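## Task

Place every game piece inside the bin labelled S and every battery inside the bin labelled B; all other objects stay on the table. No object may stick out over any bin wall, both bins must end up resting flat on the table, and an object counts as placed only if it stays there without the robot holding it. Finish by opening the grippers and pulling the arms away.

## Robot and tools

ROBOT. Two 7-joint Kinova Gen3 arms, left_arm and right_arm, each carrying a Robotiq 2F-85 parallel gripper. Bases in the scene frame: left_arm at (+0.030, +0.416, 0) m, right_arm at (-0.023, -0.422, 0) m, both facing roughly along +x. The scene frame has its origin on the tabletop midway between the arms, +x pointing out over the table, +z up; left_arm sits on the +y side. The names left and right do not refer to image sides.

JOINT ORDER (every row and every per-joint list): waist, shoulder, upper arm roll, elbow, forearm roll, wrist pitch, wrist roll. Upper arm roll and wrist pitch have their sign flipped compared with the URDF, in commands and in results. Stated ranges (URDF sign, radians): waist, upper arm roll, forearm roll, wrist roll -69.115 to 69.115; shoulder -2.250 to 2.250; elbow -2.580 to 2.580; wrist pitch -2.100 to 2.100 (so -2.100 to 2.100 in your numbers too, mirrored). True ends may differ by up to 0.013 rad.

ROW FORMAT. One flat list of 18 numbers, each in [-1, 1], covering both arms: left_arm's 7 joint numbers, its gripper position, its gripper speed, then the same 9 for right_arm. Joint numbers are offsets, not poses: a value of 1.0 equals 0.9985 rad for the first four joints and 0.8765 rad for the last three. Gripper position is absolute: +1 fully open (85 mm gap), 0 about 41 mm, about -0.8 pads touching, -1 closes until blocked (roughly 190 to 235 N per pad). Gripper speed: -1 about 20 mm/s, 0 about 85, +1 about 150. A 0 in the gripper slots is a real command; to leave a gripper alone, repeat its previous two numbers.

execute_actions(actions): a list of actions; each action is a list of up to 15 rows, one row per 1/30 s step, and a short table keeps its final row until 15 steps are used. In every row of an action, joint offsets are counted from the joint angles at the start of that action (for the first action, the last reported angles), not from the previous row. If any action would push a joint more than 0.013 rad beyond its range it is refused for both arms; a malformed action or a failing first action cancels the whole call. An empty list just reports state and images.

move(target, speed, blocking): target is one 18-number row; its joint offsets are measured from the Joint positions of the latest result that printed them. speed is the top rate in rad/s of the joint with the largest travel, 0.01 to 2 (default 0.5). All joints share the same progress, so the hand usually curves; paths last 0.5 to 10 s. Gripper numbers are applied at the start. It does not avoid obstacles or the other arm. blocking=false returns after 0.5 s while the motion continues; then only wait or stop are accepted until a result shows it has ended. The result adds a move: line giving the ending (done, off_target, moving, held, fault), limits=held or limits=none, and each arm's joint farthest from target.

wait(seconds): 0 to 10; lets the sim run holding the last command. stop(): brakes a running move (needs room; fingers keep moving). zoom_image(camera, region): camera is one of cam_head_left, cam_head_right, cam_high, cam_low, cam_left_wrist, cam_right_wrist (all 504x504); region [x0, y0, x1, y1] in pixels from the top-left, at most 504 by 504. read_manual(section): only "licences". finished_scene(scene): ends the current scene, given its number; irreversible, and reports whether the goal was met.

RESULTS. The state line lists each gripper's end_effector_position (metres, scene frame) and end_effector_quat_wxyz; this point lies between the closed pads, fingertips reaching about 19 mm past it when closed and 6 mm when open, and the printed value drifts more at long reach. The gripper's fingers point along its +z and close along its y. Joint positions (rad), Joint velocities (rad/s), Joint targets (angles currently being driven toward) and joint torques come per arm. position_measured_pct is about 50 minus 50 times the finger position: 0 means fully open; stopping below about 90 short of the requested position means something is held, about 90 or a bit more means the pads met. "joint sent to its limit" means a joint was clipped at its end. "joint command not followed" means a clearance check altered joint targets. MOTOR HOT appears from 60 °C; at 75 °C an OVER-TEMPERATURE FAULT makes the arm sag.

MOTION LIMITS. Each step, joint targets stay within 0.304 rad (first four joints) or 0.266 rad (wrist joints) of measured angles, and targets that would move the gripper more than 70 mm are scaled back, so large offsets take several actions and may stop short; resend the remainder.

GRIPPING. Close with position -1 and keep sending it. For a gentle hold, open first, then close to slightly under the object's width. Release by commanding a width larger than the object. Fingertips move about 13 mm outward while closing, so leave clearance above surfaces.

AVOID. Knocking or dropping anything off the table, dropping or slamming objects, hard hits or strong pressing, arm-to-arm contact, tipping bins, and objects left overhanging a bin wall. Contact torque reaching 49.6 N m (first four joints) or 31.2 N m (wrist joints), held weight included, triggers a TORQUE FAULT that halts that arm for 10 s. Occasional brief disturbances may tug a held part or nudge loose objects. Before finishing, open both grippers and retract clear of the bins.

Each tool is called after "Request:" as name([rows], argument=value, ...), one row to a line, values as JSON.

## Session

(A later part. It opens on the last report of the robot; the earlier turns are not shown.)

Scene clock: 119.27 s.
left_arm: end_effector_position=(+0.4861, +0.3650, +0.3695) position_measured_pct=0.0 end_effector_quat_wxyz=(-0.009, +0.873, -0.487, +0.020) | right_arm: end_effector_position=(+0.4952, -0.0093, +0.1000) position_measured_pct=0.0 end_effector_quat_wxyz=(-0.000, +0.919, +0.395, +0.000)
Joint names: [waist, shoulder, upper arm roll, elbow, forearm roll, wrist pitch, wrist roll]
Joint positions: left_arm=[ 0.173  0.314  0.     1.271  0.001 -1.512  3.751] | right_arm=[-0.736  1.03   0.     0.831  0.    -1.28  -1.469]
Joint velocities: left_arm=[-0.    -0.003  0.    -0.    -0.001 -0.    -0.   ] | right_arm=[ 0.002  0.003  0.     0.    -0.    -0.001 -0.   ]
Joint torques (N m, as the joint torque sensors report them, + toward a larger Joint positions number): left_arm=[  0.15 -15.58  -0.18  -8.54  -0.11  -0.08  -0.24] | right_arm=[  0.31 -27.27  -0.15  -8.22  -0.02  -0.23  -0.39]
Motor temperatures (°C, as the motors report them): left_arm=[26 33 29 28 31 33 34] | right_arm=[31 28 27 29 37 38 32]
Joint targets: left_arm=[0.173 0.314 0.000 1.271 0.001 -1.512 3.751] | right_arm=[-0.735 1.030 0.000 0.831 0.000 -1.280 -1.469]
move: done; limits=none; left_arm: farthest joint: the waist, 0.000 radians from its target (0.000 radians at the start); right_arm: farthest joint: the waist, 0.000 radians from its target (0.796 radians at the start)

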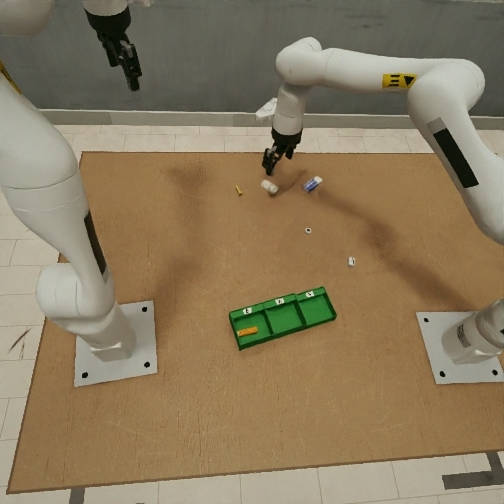

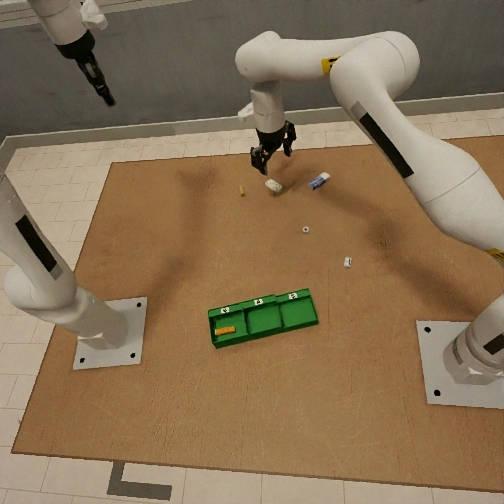

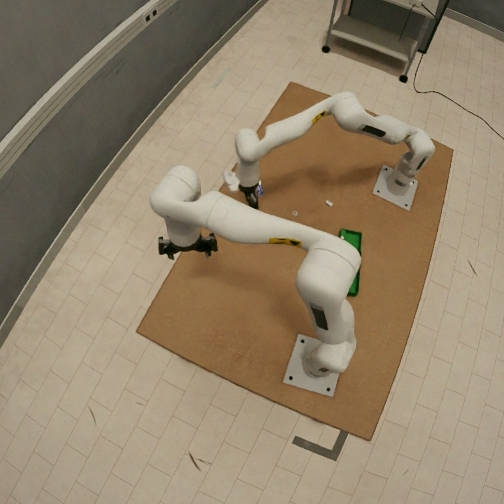

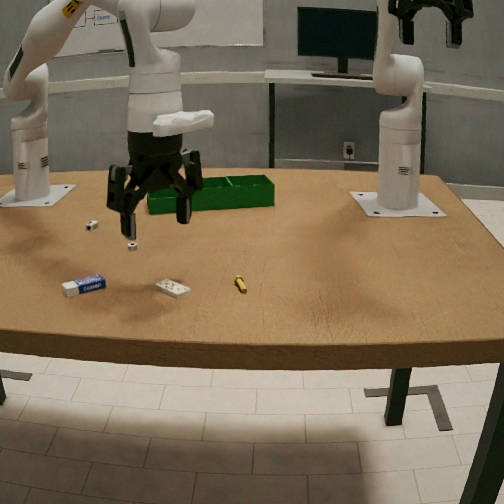

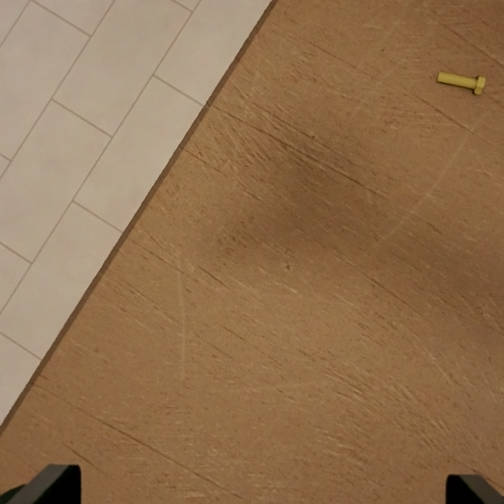

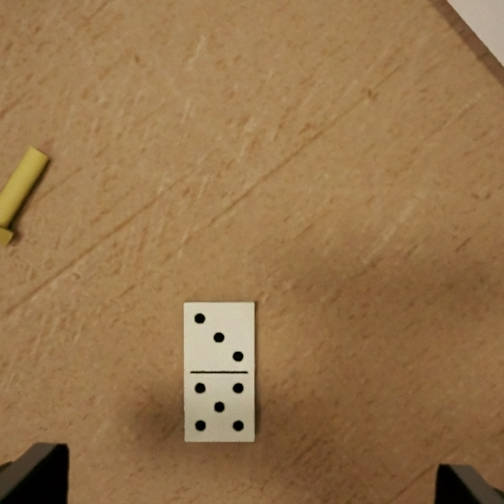

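Request:
move(target=[0,0,0,0,0,0,0,1,1,-0.019,0.154,0,-0.113,0,0.046,-0.023,1,1], speed=0.3)

Scene clock: 128.27 s.
left_arm: end_effector_position=(+0.4861, +0.3650, +0.3695) position_measured_pct=0.0 end_effector_quat_wxyz=(-0.009, +0.873, -0.487, +0.020) | right_arm: end_effector_position=(+0.5058, +0.0170, +0.0301) position_measured_pct=0.0 end_effector_quat_wxyz=(+0.000, +0.919, +0.394, +0.000)
Joint names: [waist, shoulder, upper arm roll, elbow, forearm roll, wrist pitch, wrist roll]
Joint positions: left_arm=[ 0.173  0.314  0.     1.271  0.001 -1.512  3.751] | right_arm=[-0.755  1.184  0.     0.718  0.    -1.239 -1.489]
Joint velocities: left_arm=[ 0.     0.001 -0.    -0.001 -0.001  0.     0.   ] | right_arm=[ 0.001  0.003  0.    -0.    -0.    -0.001 -0.   ]
Joint torques (N m, as the joint torque sensors report them, + toward a larger Joint positions number): left_arm=[  0.21 -15.6   -0.29  -8.49  -0.15  -0.03  -0.25] | right_arm=[  0.11 -28.46  -0.09  -7.98  -0.03  -0.22  -0.4 ]
Motor temperatures (°C, as the motors report them): left_arm=[26 34 29 28 31 33 34] | right_arm=[31 29 27 29 37 38 32]
Joint targets: left_arm=[0.173 0.314 0.000 1.271 0.001 -1.512 3.751] | right_arm=[-0.755 1.184 0.000 0.718 0.000 -1.239 -1.489]
move: done; limits=none; left_arm: farthest joint: the waist, 0.000 radians from its target (0.000 radians at the start); right_arm: farthest joint: the waist, 0.000 radians from its target (0.020 radians at the start)

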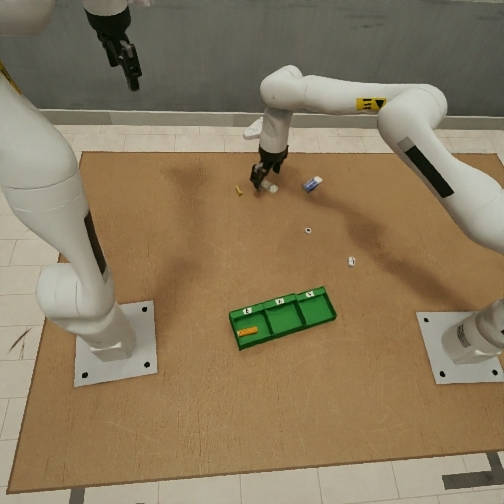

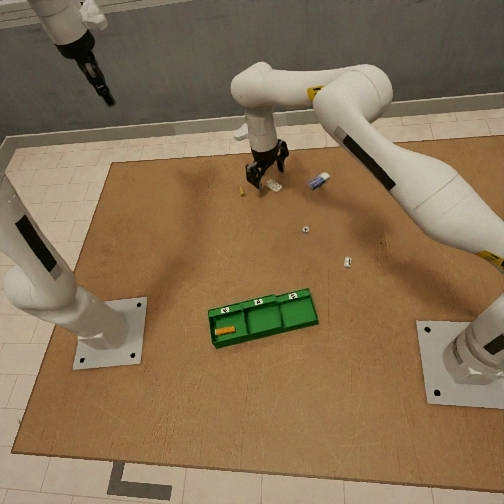

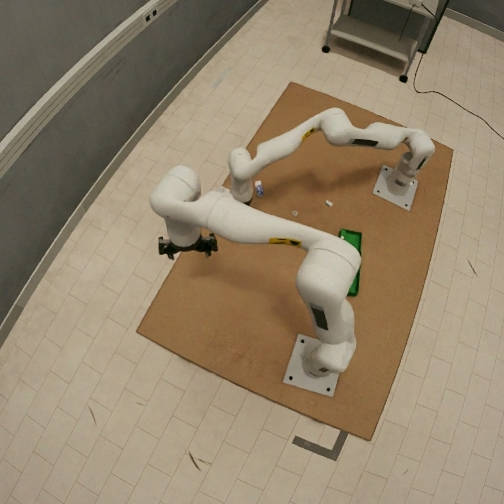

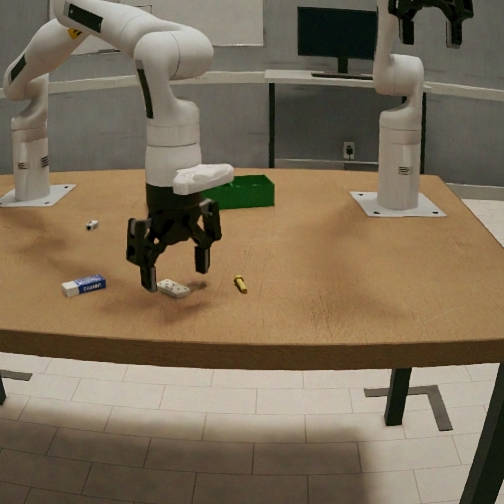

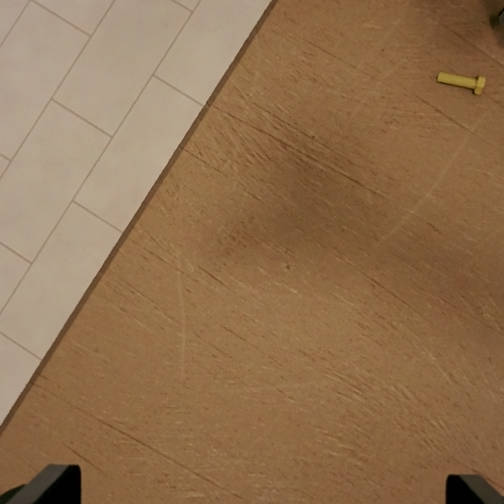

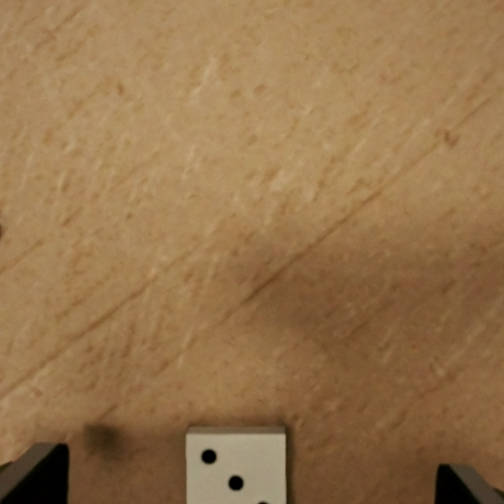

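Request:
move(target=[0,0,0,0,0,0,0,1,1,0.004,0.013,0,0,0,0.015,0,1,1], speed=0.1)

Request:
move(target=[0,0,0,0,0,0,0,1,1,0,0,0,0,0,0,0,-1,0.5])

Scene clock: 133.40 s.
left_arm: end_effector_position=(+0.4861, +0.3650, +0.3695) position_measured_pct=0.0 end_effector_quat_wxyz=(-0.009, +0.873, -0.487, +0.020) | right_arm: end_effector_position=(+0.5081, +0.0154, +0.0213) position_measured_pct=0.0 end_effector_quat_wxyz=(-0.000, +0.920, +0.392, +0.000)
Joint names: [waist, shoulder, upper arm roll, elbow, forearm roll, wrist pitch, wrist roll]
Joint positions: left_arm=[ 0.173  0.314  0.     1.271  0.001 -1.512  3.751] | right_arm=[-0.751  1.196  0.     0.718  0.    -1.226 -1.489]
Joint velocities: left_arm=[ 0.    -0.001 -0.    -0.    -0.     0.    -0.   ] | right_arm=[ 0.     0.002  0.    -0.002 -0.     0.001 -0.   ]
Joint torques (N m, as the joint torque sensors report them, + toward a larger Joint positions number): left_arm=[  0.1  -15.59  -0.18  -8.6   -0.15  -0.04  -0.23] | right_arm=[  0.11 -28.71  -0.04  -7.91   0.06  -0.24  -0.42]
Motor temperatures (°C, as the motors report them): left_arm=[26 34 29 28 31 33 34] | right_arm=[31 29 27 29 37 38 32]
Joint targets: left_arm=[0.173 0.314 0.000 1.271 0.001 -1.512 3.751] | right_arm=[-0.751 1.197 0.000 0.718 0.000 -1.226 -1.489]
move: done; limits=none; left_arm: farthest joint: the waist, 0.000 radians from its target (0.000 radians at the start); right_arm: farthest joint: the wrist pitch, 0.001 radians from its target (0.014 radians at the start)

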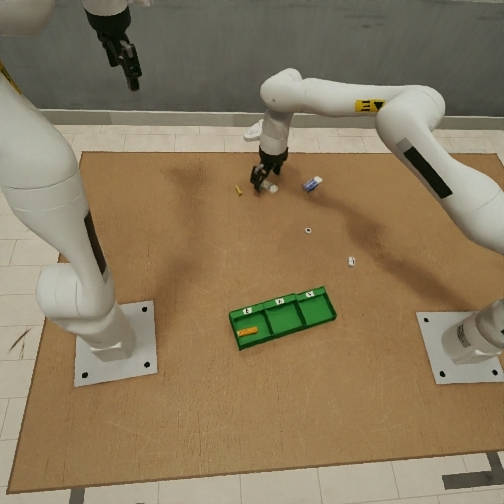

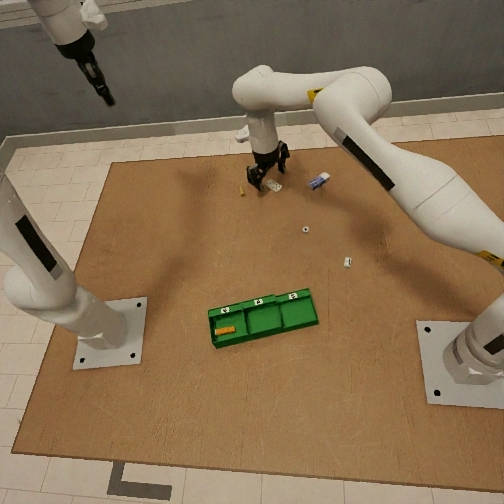

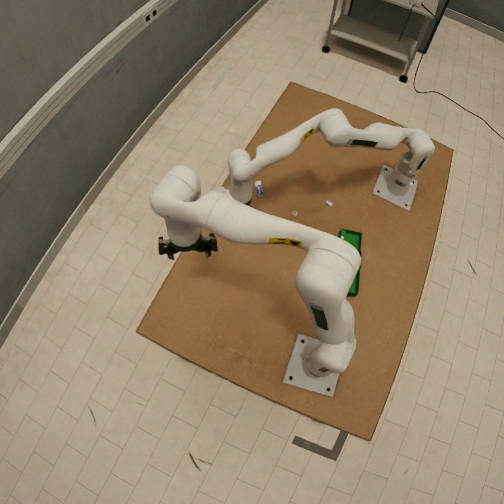

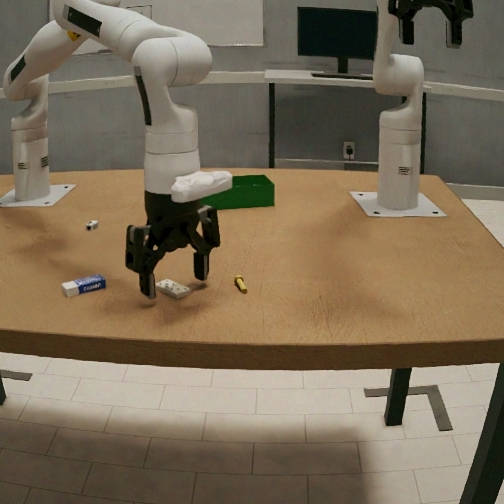

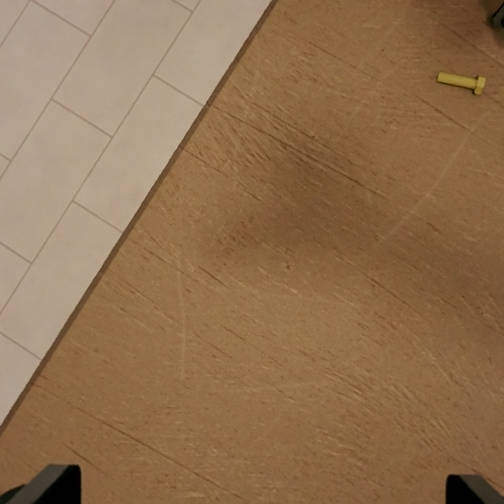

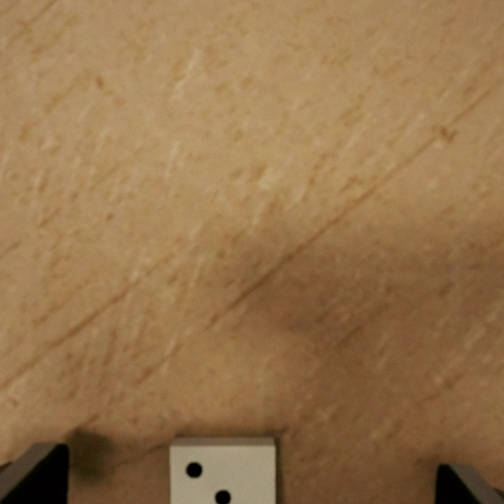

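Scene clock: 134.30 s.
left_arm: end_effector_position=(+0.4861, +0.3650, +0.3695) position_measured_pct=0.0 end_effector_quat_wxyz=(-0.009, +0.873, -0.487, +0.020) | right_arm: end_effector_position=(+0.5090, +0.0156, +0.0231) position_measured_pct=71.8 end_effector_quat_wxyz=(-0.000, +0.920, +0.392, +0.002)
Joint names: [waist, shoulder, upper arm roll, elbow, forearm roll, wrist pitch, wrist roll]
Joint positions: left_arm=[ 0.173  0.314  0.     1.271  0.001 -1.512  3.751] | right_arm=[-0.75   1.194  0.     0.718  0.001 -1.227 -1.489]
Joint velocities: left_arm=[-0.    -0.     0.     0.    -0.    -0.    -0.001] | right_arm=[-0.001 -0.    -0.     0.001 -0.002 -0.     0.   ]
Joint torques (N m, as the joint torque sensors report them, + toward a larger Joint positions number): left_arm=[  0.13 -15.47  -0.15  -8.59  -0.14   0.    -0.22] | right_arm=[ -0.02 -26.85   0.12  -7.3   -0.13  -0.16  -0.35]
Motor temperatures (°C, as the motors report them): left_arm=[26 34 29 28 31 33 34] | right_arm=[31 29 27 29 37 38 32]
Joint targets: left_arm=[0.173 0.314 0.000 1.271 0.001 -1.512 3.751] | right_arm=[-0.751 1.196 0.000 0.718 0.000 -1.226 -1.489]
move: done; limits=none; left_arm: farthest joint: the waist, 0.000 radians from its target (0.000 radians at the start); right_arm: farthest joint: the shoulder, 0.002 radians from its target (0.000 radians at the start)

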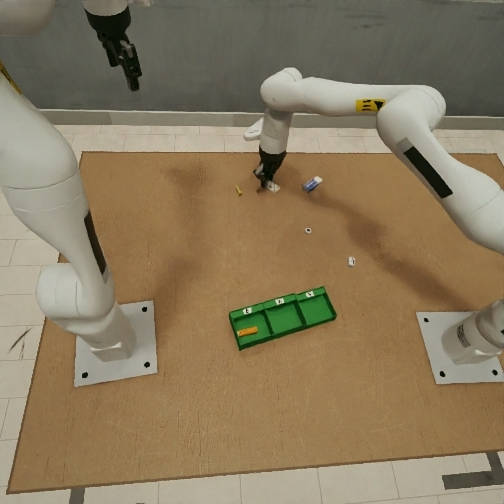

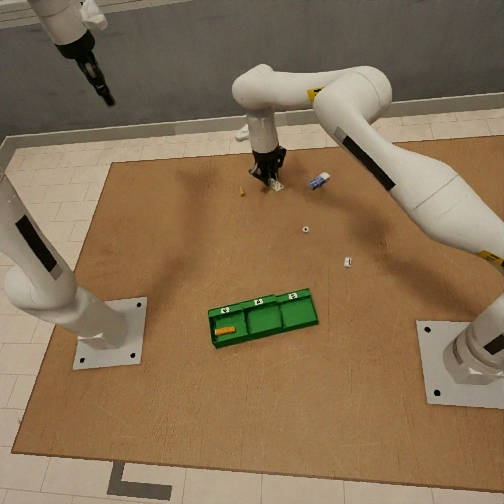

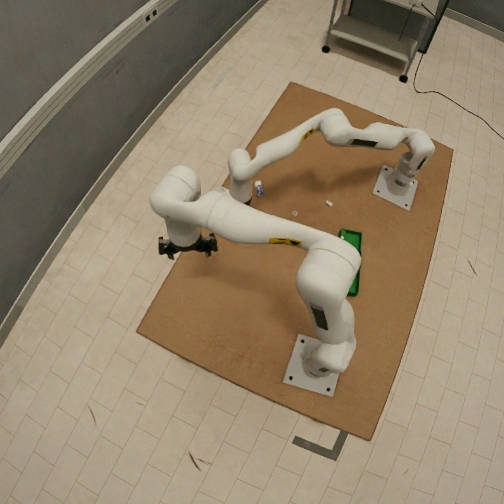

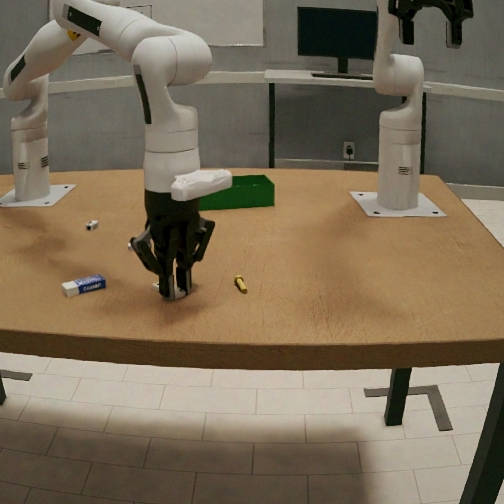

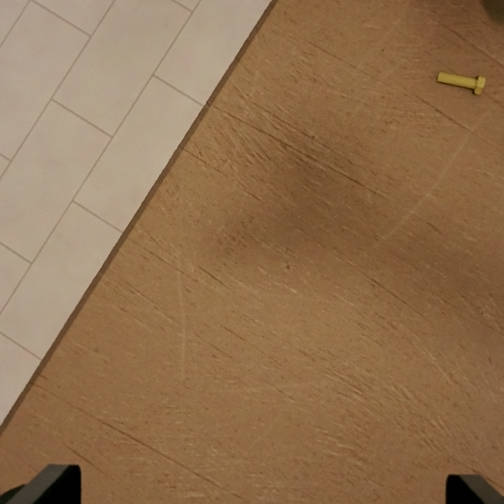

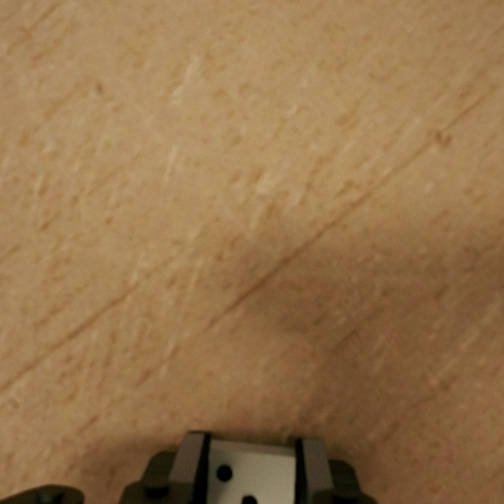

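Request:
move(target=[0,0,0,0,0,0,0,1,1,0,-0.2,0,0.1,0,-0.11,0,-1,0.5], speed=0.4)

Request:
move(target=[0,0,0,0,0,0,0,1,1,-0.3,-0.45,0,0.6,0,0.2,0.2,-1,0.5], speed=0.7)

Scene clock: 144.33 s.
left_arm: end_effector_position=(+0.4861, +0.3650, +0.3695) position_measured_pct=0.0 end_effector_quat_wxyz=(-0.009, +0.873, -0.487, +0.020) | right_arm: end_effector_position=(+0.4877, -0.0032, +0.1275) position_measured_pct=71.8 end_effector_quat_wxyz=(-0.001, +0.920, +0.392, +0.003)
Joint names: [waist, shoulder, upper arm roll, elbow, forearm roll, wrist pitch, wrist roll]
Joint positions: left_arm=[ 0.173  0.314  0.     1.271  0.001 -1.512  3.751] | right_arm=[-0.75   0.995  0.     0.817  0.001 -1.323 -1.489]
Joint velocities: left_arm=[ 0.    -0.001 -0.001  0.     0.001  0.     0.   ] | right_arm=[-0.001 -0.002 -0.     0.     0.001  0.    -0.   ]
Joint torques (N m, as the joint torque sensors report them, + toward a larger Joint positions number): left_arm=[  0.1  -15.54  -0.17  -8.53  -0.19  -0.02  -0.31] | right_arm=[  0.06 -27.27  -0.04  -7.94  -0.04  -0.1   -0.39]
Motor temperatures (°C, as the motors report them): left_arm=[26 34 29 28 31 33 34] | right_arm=[31 29 27 29 37 38 32]
Joint targets: left_arm=[0.173 0.314 0.000 1.271 0.001 -1.512 3.751] | right_arm=[-0.750 0.995 0.000 0.817 0.001 -1.323 -1.489]
move: done; limits=none; left_arm: farthest joint: the waist, 0.000 radians from its target (0.000 radians at the start); right_arm: farthest joint: the shoulder, 0.001 radians from its target (0.200 radians at the start)

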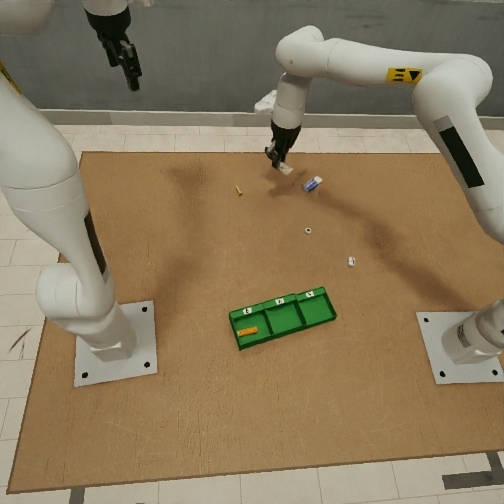

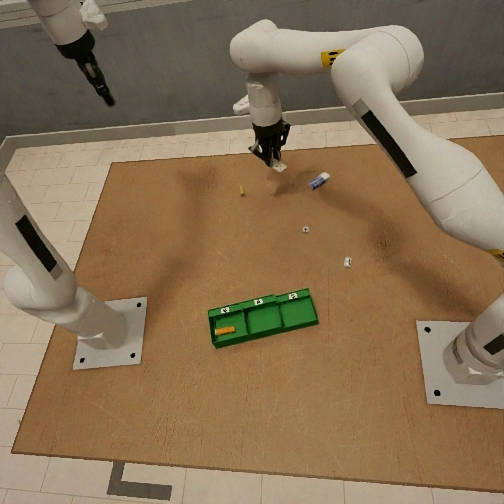

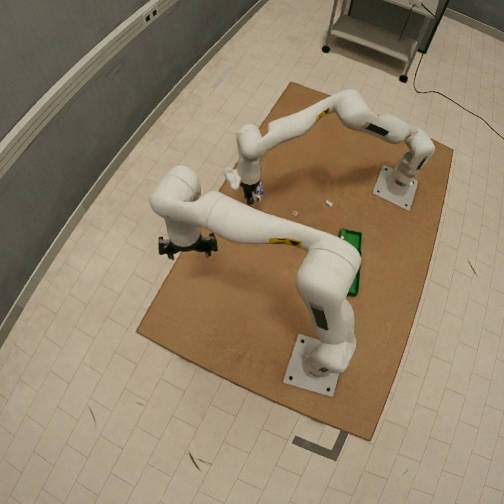

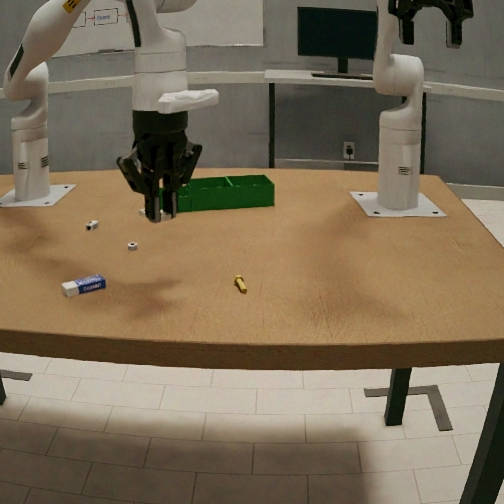

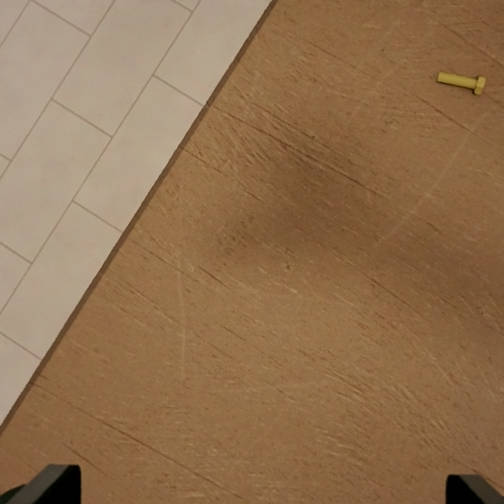

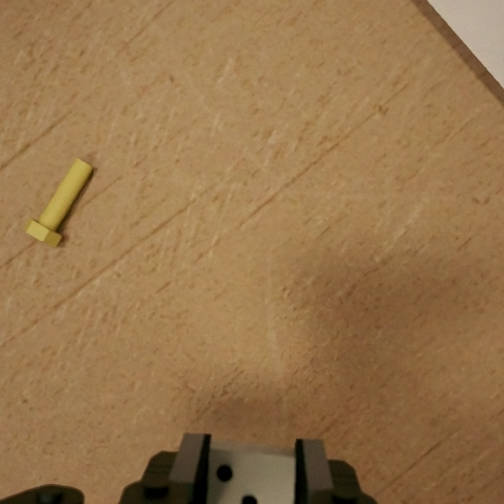

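Scene clock: 145.83 s.
left_arm: end_effector_position=(+0.4861, +0.3650, +0.3695) position_measured_pct=0.0 end_effector_quat_wxyz=(-0.009, +0.873, -0.487, +0.020) | right_arm: end_effector_position=(+0.2680, +0.0083, +0.2134) position_measured_pct=71.8 end_effector_quat_wxyz=(-0.006, +0.802, +0.597, +0.015)
Joint names: [waist, shoulder, upper arm roll, elbow, forearm roll, wrist pitch, wrist roll]
Joint positions: left_arm=[ 0.173  0.314  0.     1.271  0.001 -1.512  3.751] | right_arm=[-1.05   0.546  0.     1.416  0.001 -1.148 -1.314]
Joint velocities: left_arm=[-0.001 -0.     0.     0.001 -0.    -0.    -0.   ] | right_arm=[-0.002 -0.002 -0.     0.002 -0.001 -0.001  0.   ]
Joint torques (N m, as the joint torque sensors report them, + toward a larger Joint positions number): left_arm=[  0.22 -15.55  -0.12  -8.45  -0.14  -0.06  -0.2 ] | right_arm=[  0.1  -20.11   0.1   -7.78  -0.03  -0.22  -0.36]
Motor temperatures (°C, as the motors report them): left_arm=[26 34 29 28 31 33 34] | right_arm=[31 29 27 29 37 38 32]
Joint targets: left_arm=[0.173 0.314 0.000 1.271 0.001 -1.512 3.751] | right_arm=[-1.050 0.545 0.000 1.417 0.001 -1.148 -1.314]
move: done; limits=none; left_arm: farthest joint: the waist, 0.000 radians from its target (0.000 radians at the start); right_arm: farthest joint: the waist, 0.000 radians from its target (0.299 radians at the start)

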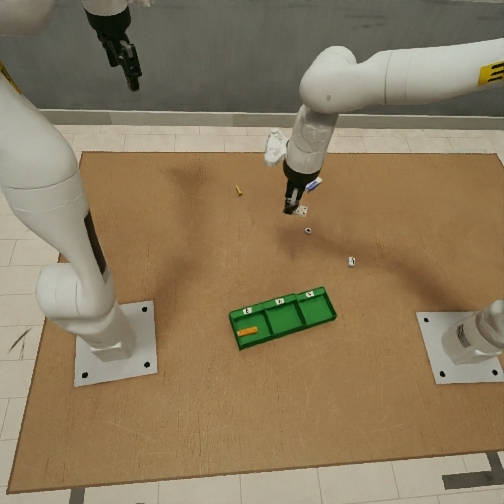

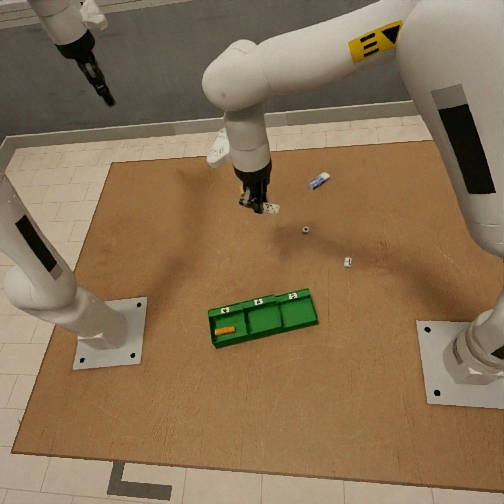

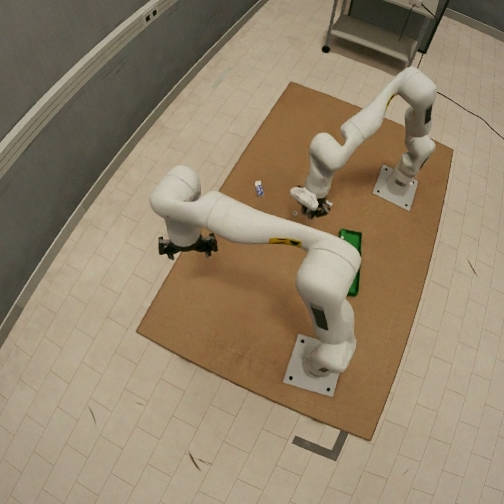

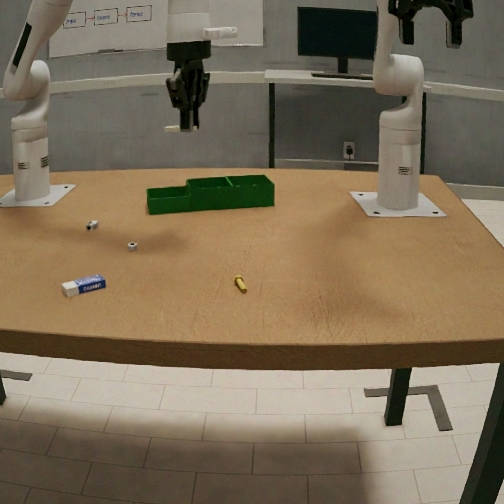

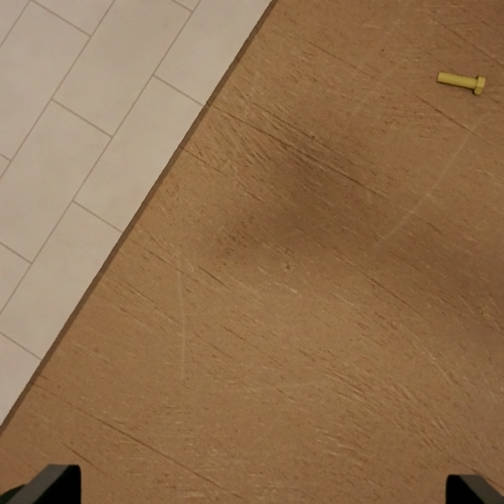

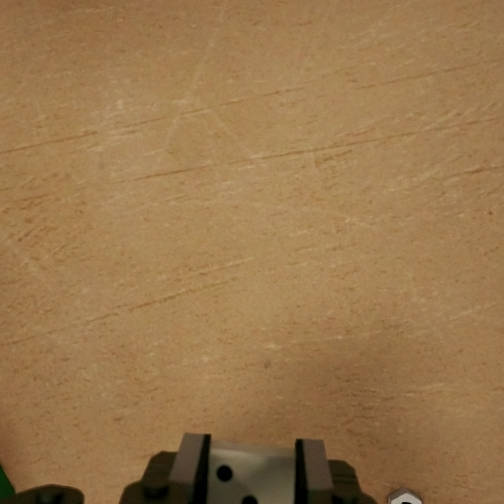

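Request:
move(target=[0,0,0,0,0,0,0,1,1,-0.296,-0.176,0,0.634,0,0.485,0.244,-1,0.5], speed=0.6)

Scene clock: 151.43 s.
left_arm: end_effector_position=(+0.4861, +0.3650, +0.3695) position_measured_pct=0.0 end_effector_quat_wxyz=(-0.009, +0.873, -0.487, +0.020) | right_arm: end_effector_position=(+0.0905, -0.0795, +0.1298) position_measured_pct=71.8 end_effector_quat_wxyz=(+0.000, +0.626, +0.780, -0.000)
Joint names: [waist, shoulder, upper arm roll, elbow, forearm roll, wrist pitch, wrist roll]
Joint positions: left_arm=[ 0.173  0.314  0.     1.271  0.001 -1.512  3.751] | right_arm=[-1.345  0.37   0.     2.05   0.001 -0.723 -1.1  ]
Joint velocities: left_arm=[-0.    -0.     0.002 -0.    -0.001  0.     0.001] | right_arm=[-0.003 -0.001 -0.    -0.001  0.    -0.001  0.   ]
Joint torques (N m, as the joint torque sensors report them, + toward a larger Joint positions number): left_arm=[  0.21 -15.52  -0.23  -8.56  -0.16  -0.08  -0.22] | right_arm=[ -0.33 -14.09   0.31  -5.58  -0.03  -0.1   -0.32]
Motor temperatures (°C, as the motors report them): left_arm=[26 34 29 28 31 33 34] | right_arm=[31 29 27 29 37 38 32]
Joint targets: left_arm=[0.173 0.314 0.000 1.271 0.001 -1.512 3.751] | right_arm=[-1.345 0.370 0.000 2.050 0.001 -0.723 -1.100]
move: done; limits=none; left_arm: farthest joint: the waist, 0.000 radians from its target (0.000 radians at the start); right_arm: farthest joint: the waist, 0.001 radians from its target (0.296 radians at the start)

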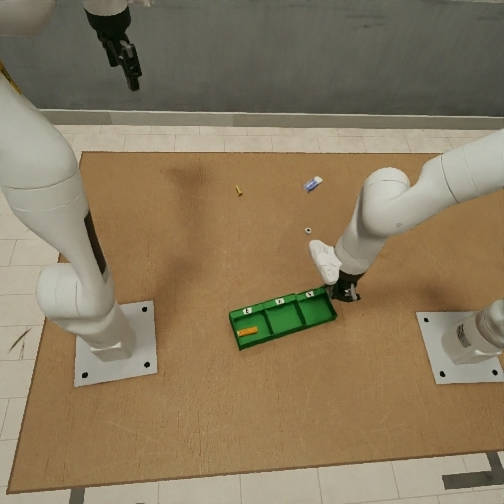

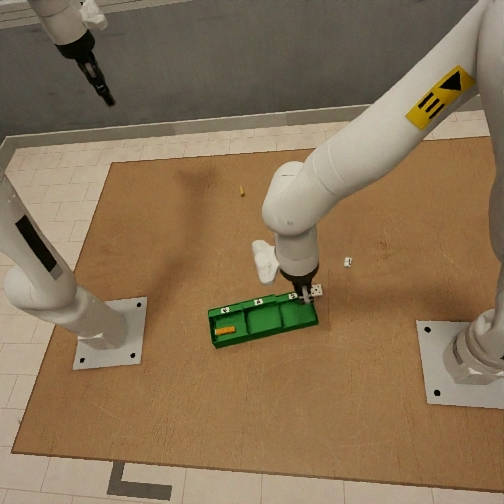

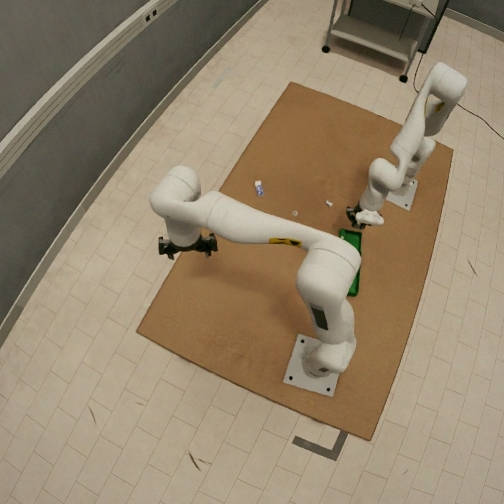

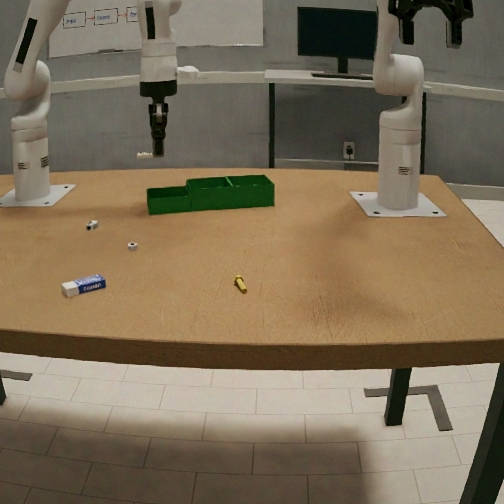

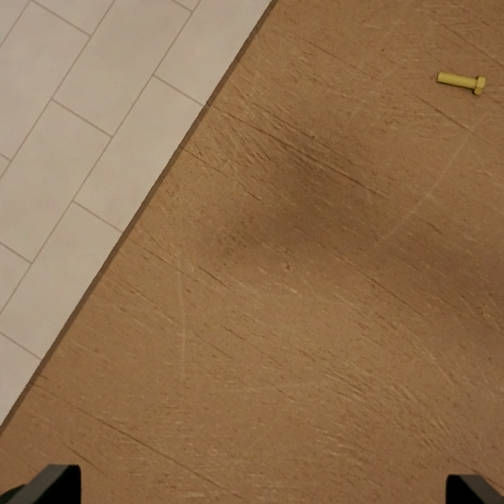

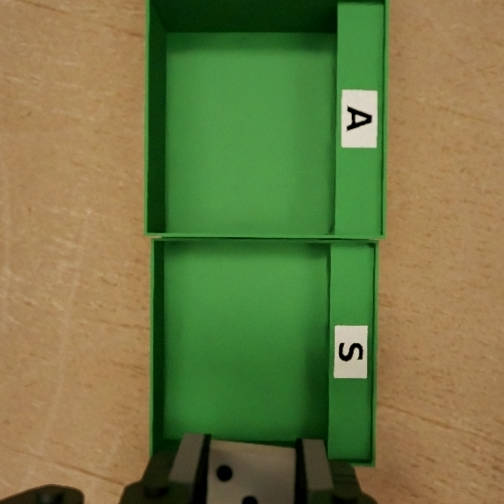

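Request:
move(target=[0,0,0,0,0,0,0,1,1,-0.05,0.071,0,-0.126,0,-0.062,-0.056,-1,0.5], speed=0.3)

Scene clock: 160.27 s.
left_arm: end_effector_position=(+0.4861, +0.3650, +0.3695) position_measured_pct=0.0 end_effector_quat_wxyz=(-0.009, +0.873, -0.487, +0.020) | right_arm: end_effector_position=(+0.0815, -0.0349, +0.1299) position_measured_pct=71.8 end_effector_quat_wxyz=(+0.000, +0.625, +0.780, +0.000)
Joint names: [waist, shoulder, upper arm roll, elbow, forearm roll, wrist pitch, wrist roll]
Joint positions: left_arm=[ 0.173  0.314  0.     1.271  0.001 -1.512  3.751] | right_arm=[-1.395  0.441  0.     1.924  0.001 -0.777 -1.149]
Joint velocities: left_arm=[ 0.001 -0.001 -0.    -0.     0.     0.    -0.001] | right_arm=[-0.002  0.002 -0.    -0.001  0.001  0.    -0.   ]
Joint torques (N m, as the joint torque sensors report them, + toward a larger Joint positions number): left_arm=[  0.19 -15.52  -0.15  -8.54  -0.06  -0.01  -0.25] | right_arm=[  0.26 -15.52   0.03  -5.96   0.01  -0.07  -0.36]
Motor temperatures (°C, as the motors report them): left_arm=[26 34 29 28 31 33 34] | right_arm=[31 29 27 29 37 38 32]
Joint targets: left_arm=[0.173 0.314 0.000 1.271 0.001 -1.512 3.751] | right_arm=[-1.395 0.441 0.000 1.924 0.001 -0.777 -1.149]
move: done; limits=none; left_arm: farthest joint: the waist, 0.000 radians from its target (0.000 radians at the start); right_arm: farthest joint: the waist, 0.000 radians from its target (0.050 radians at the start)

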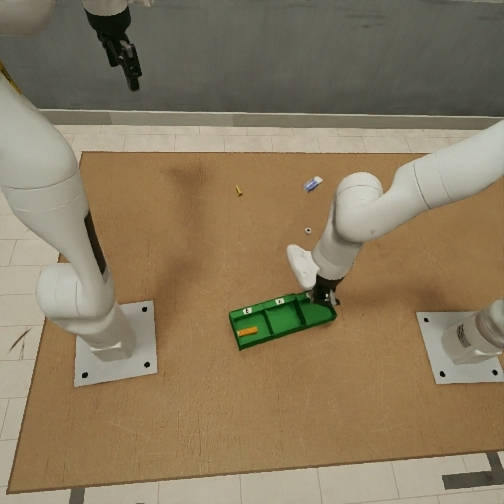

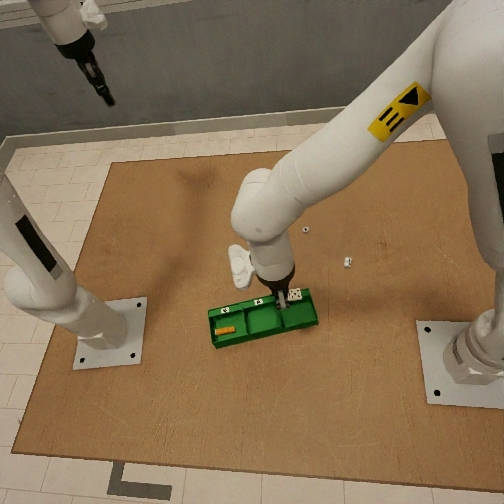

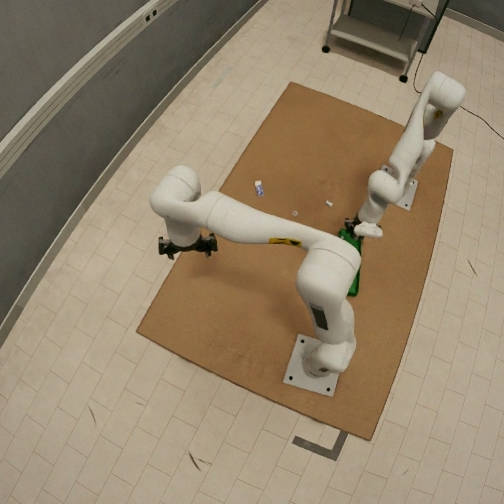

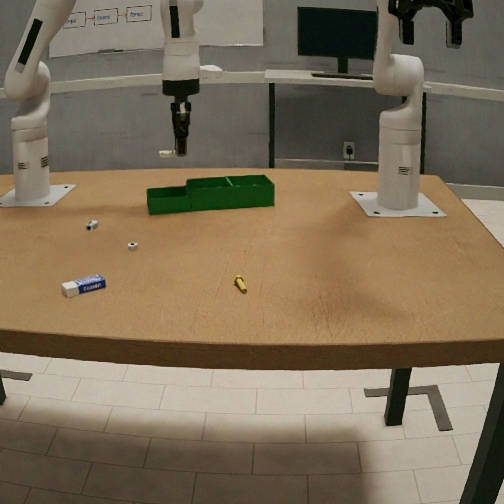

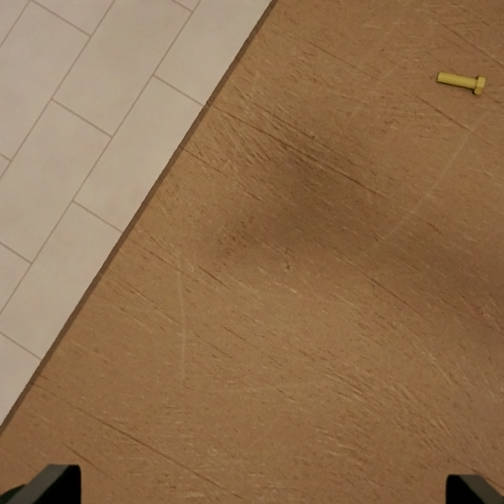

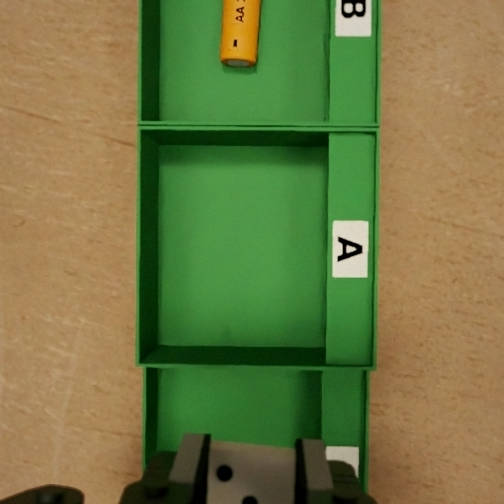

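Request:
move(target=[0,0,0,0,0,0,0,1,1,-0.003,0.12,0,0.05,0,0.194,0,-1,0.5], speed=0.2)

Scene clock: 170.37 s.
left_arm: end_effector_position=(+0.4861, +0.3650, +0.3695) position_measured_pct=0.0 end_effector_quat_wxyz=(-0.009, +0.873, -0.487, +0.020) | right_arm: end_effector_position=(+0.0809, -0.0313, +0.0718) position_measured_pct=71.8 end_effector_quat_wxyz=(-0.000, +0.624, +0.781, +0.000)
Joint names: [waist, shoulder, upper arm roll, elbow, forearm roll, wrist pitch, wrist roll]
Joint positions: left_arm=[ 0.173  0.314  0.     1.271  0.001 -1.512  3.751] | right_arm=[-1.398  0.56   0.     1.974  0.001 -0.607 -1.149]
Joint velocities: left_arm=[-0.001 -0.    -0.     0.     0.    -0.    -0.002] | right_arm=[ 0.001  0.    -0.    -0.     0.001 -0.    -0.   ]
Joint torques (N m, as the joint torque sensors report them, + toward a larger Joint positions number): left_arm=[  0.22 -15.6   -0.16  -8.62  -0.14   0.01  -0.3 ] | right_arm=[  0.14 -16.97   0.17  -4.69   0.04  -0.02  -0.38]
Motor temperatures (°C, as the motors report them): left_arm=[26 34 29 28 31 33 34] | right_arm=[31 29 27 29 37 38 32]
Joint targets: left_arm=[0.173 0.314 0.000 1.271 0.001 -1.512 3.751] | right_arm=[-1.398 0.561 0.000 1.974 0.001 -0.607 -1.149]
move: done; limits=none; left_arm: farthest joint: the waist, 0.000 radians from its target (0.000 radians at the start); right_arm: farthest joint: the shoulder, 0.001 radians from its target (0.120 radians at the start)

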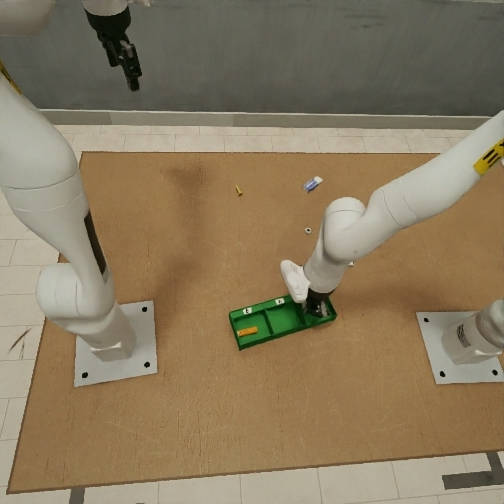

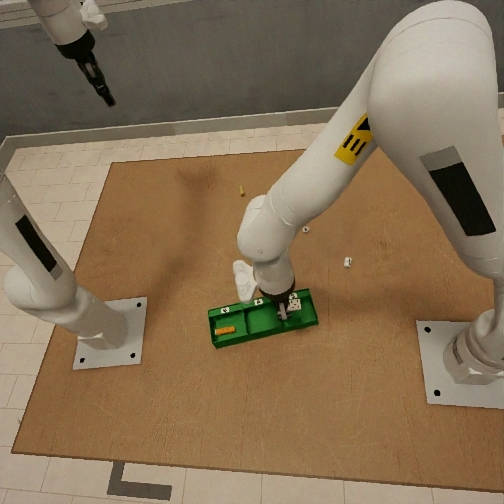

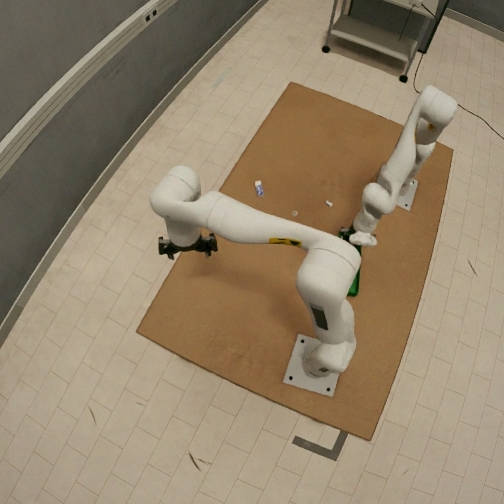

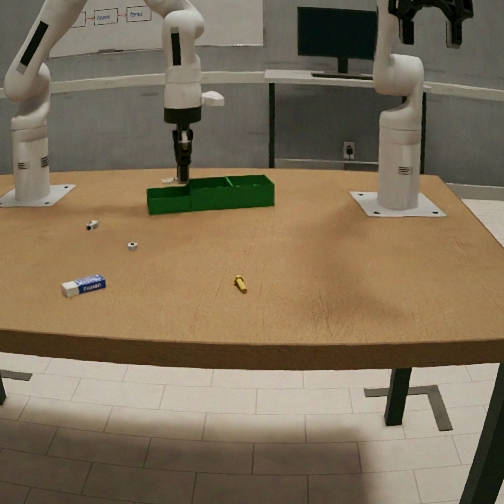

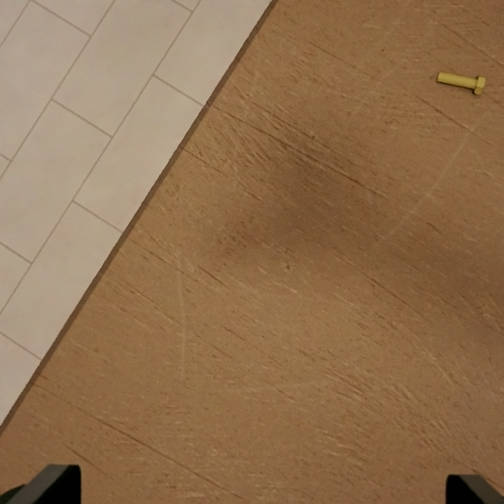

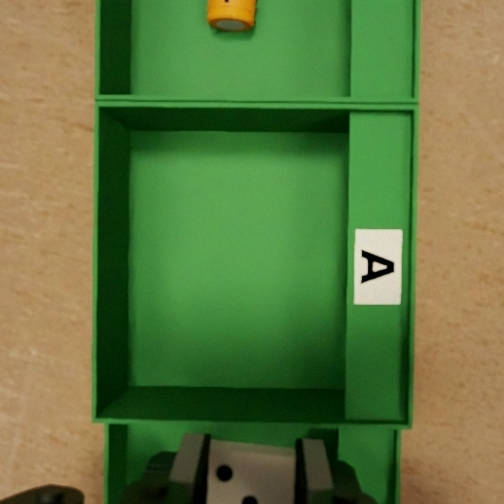

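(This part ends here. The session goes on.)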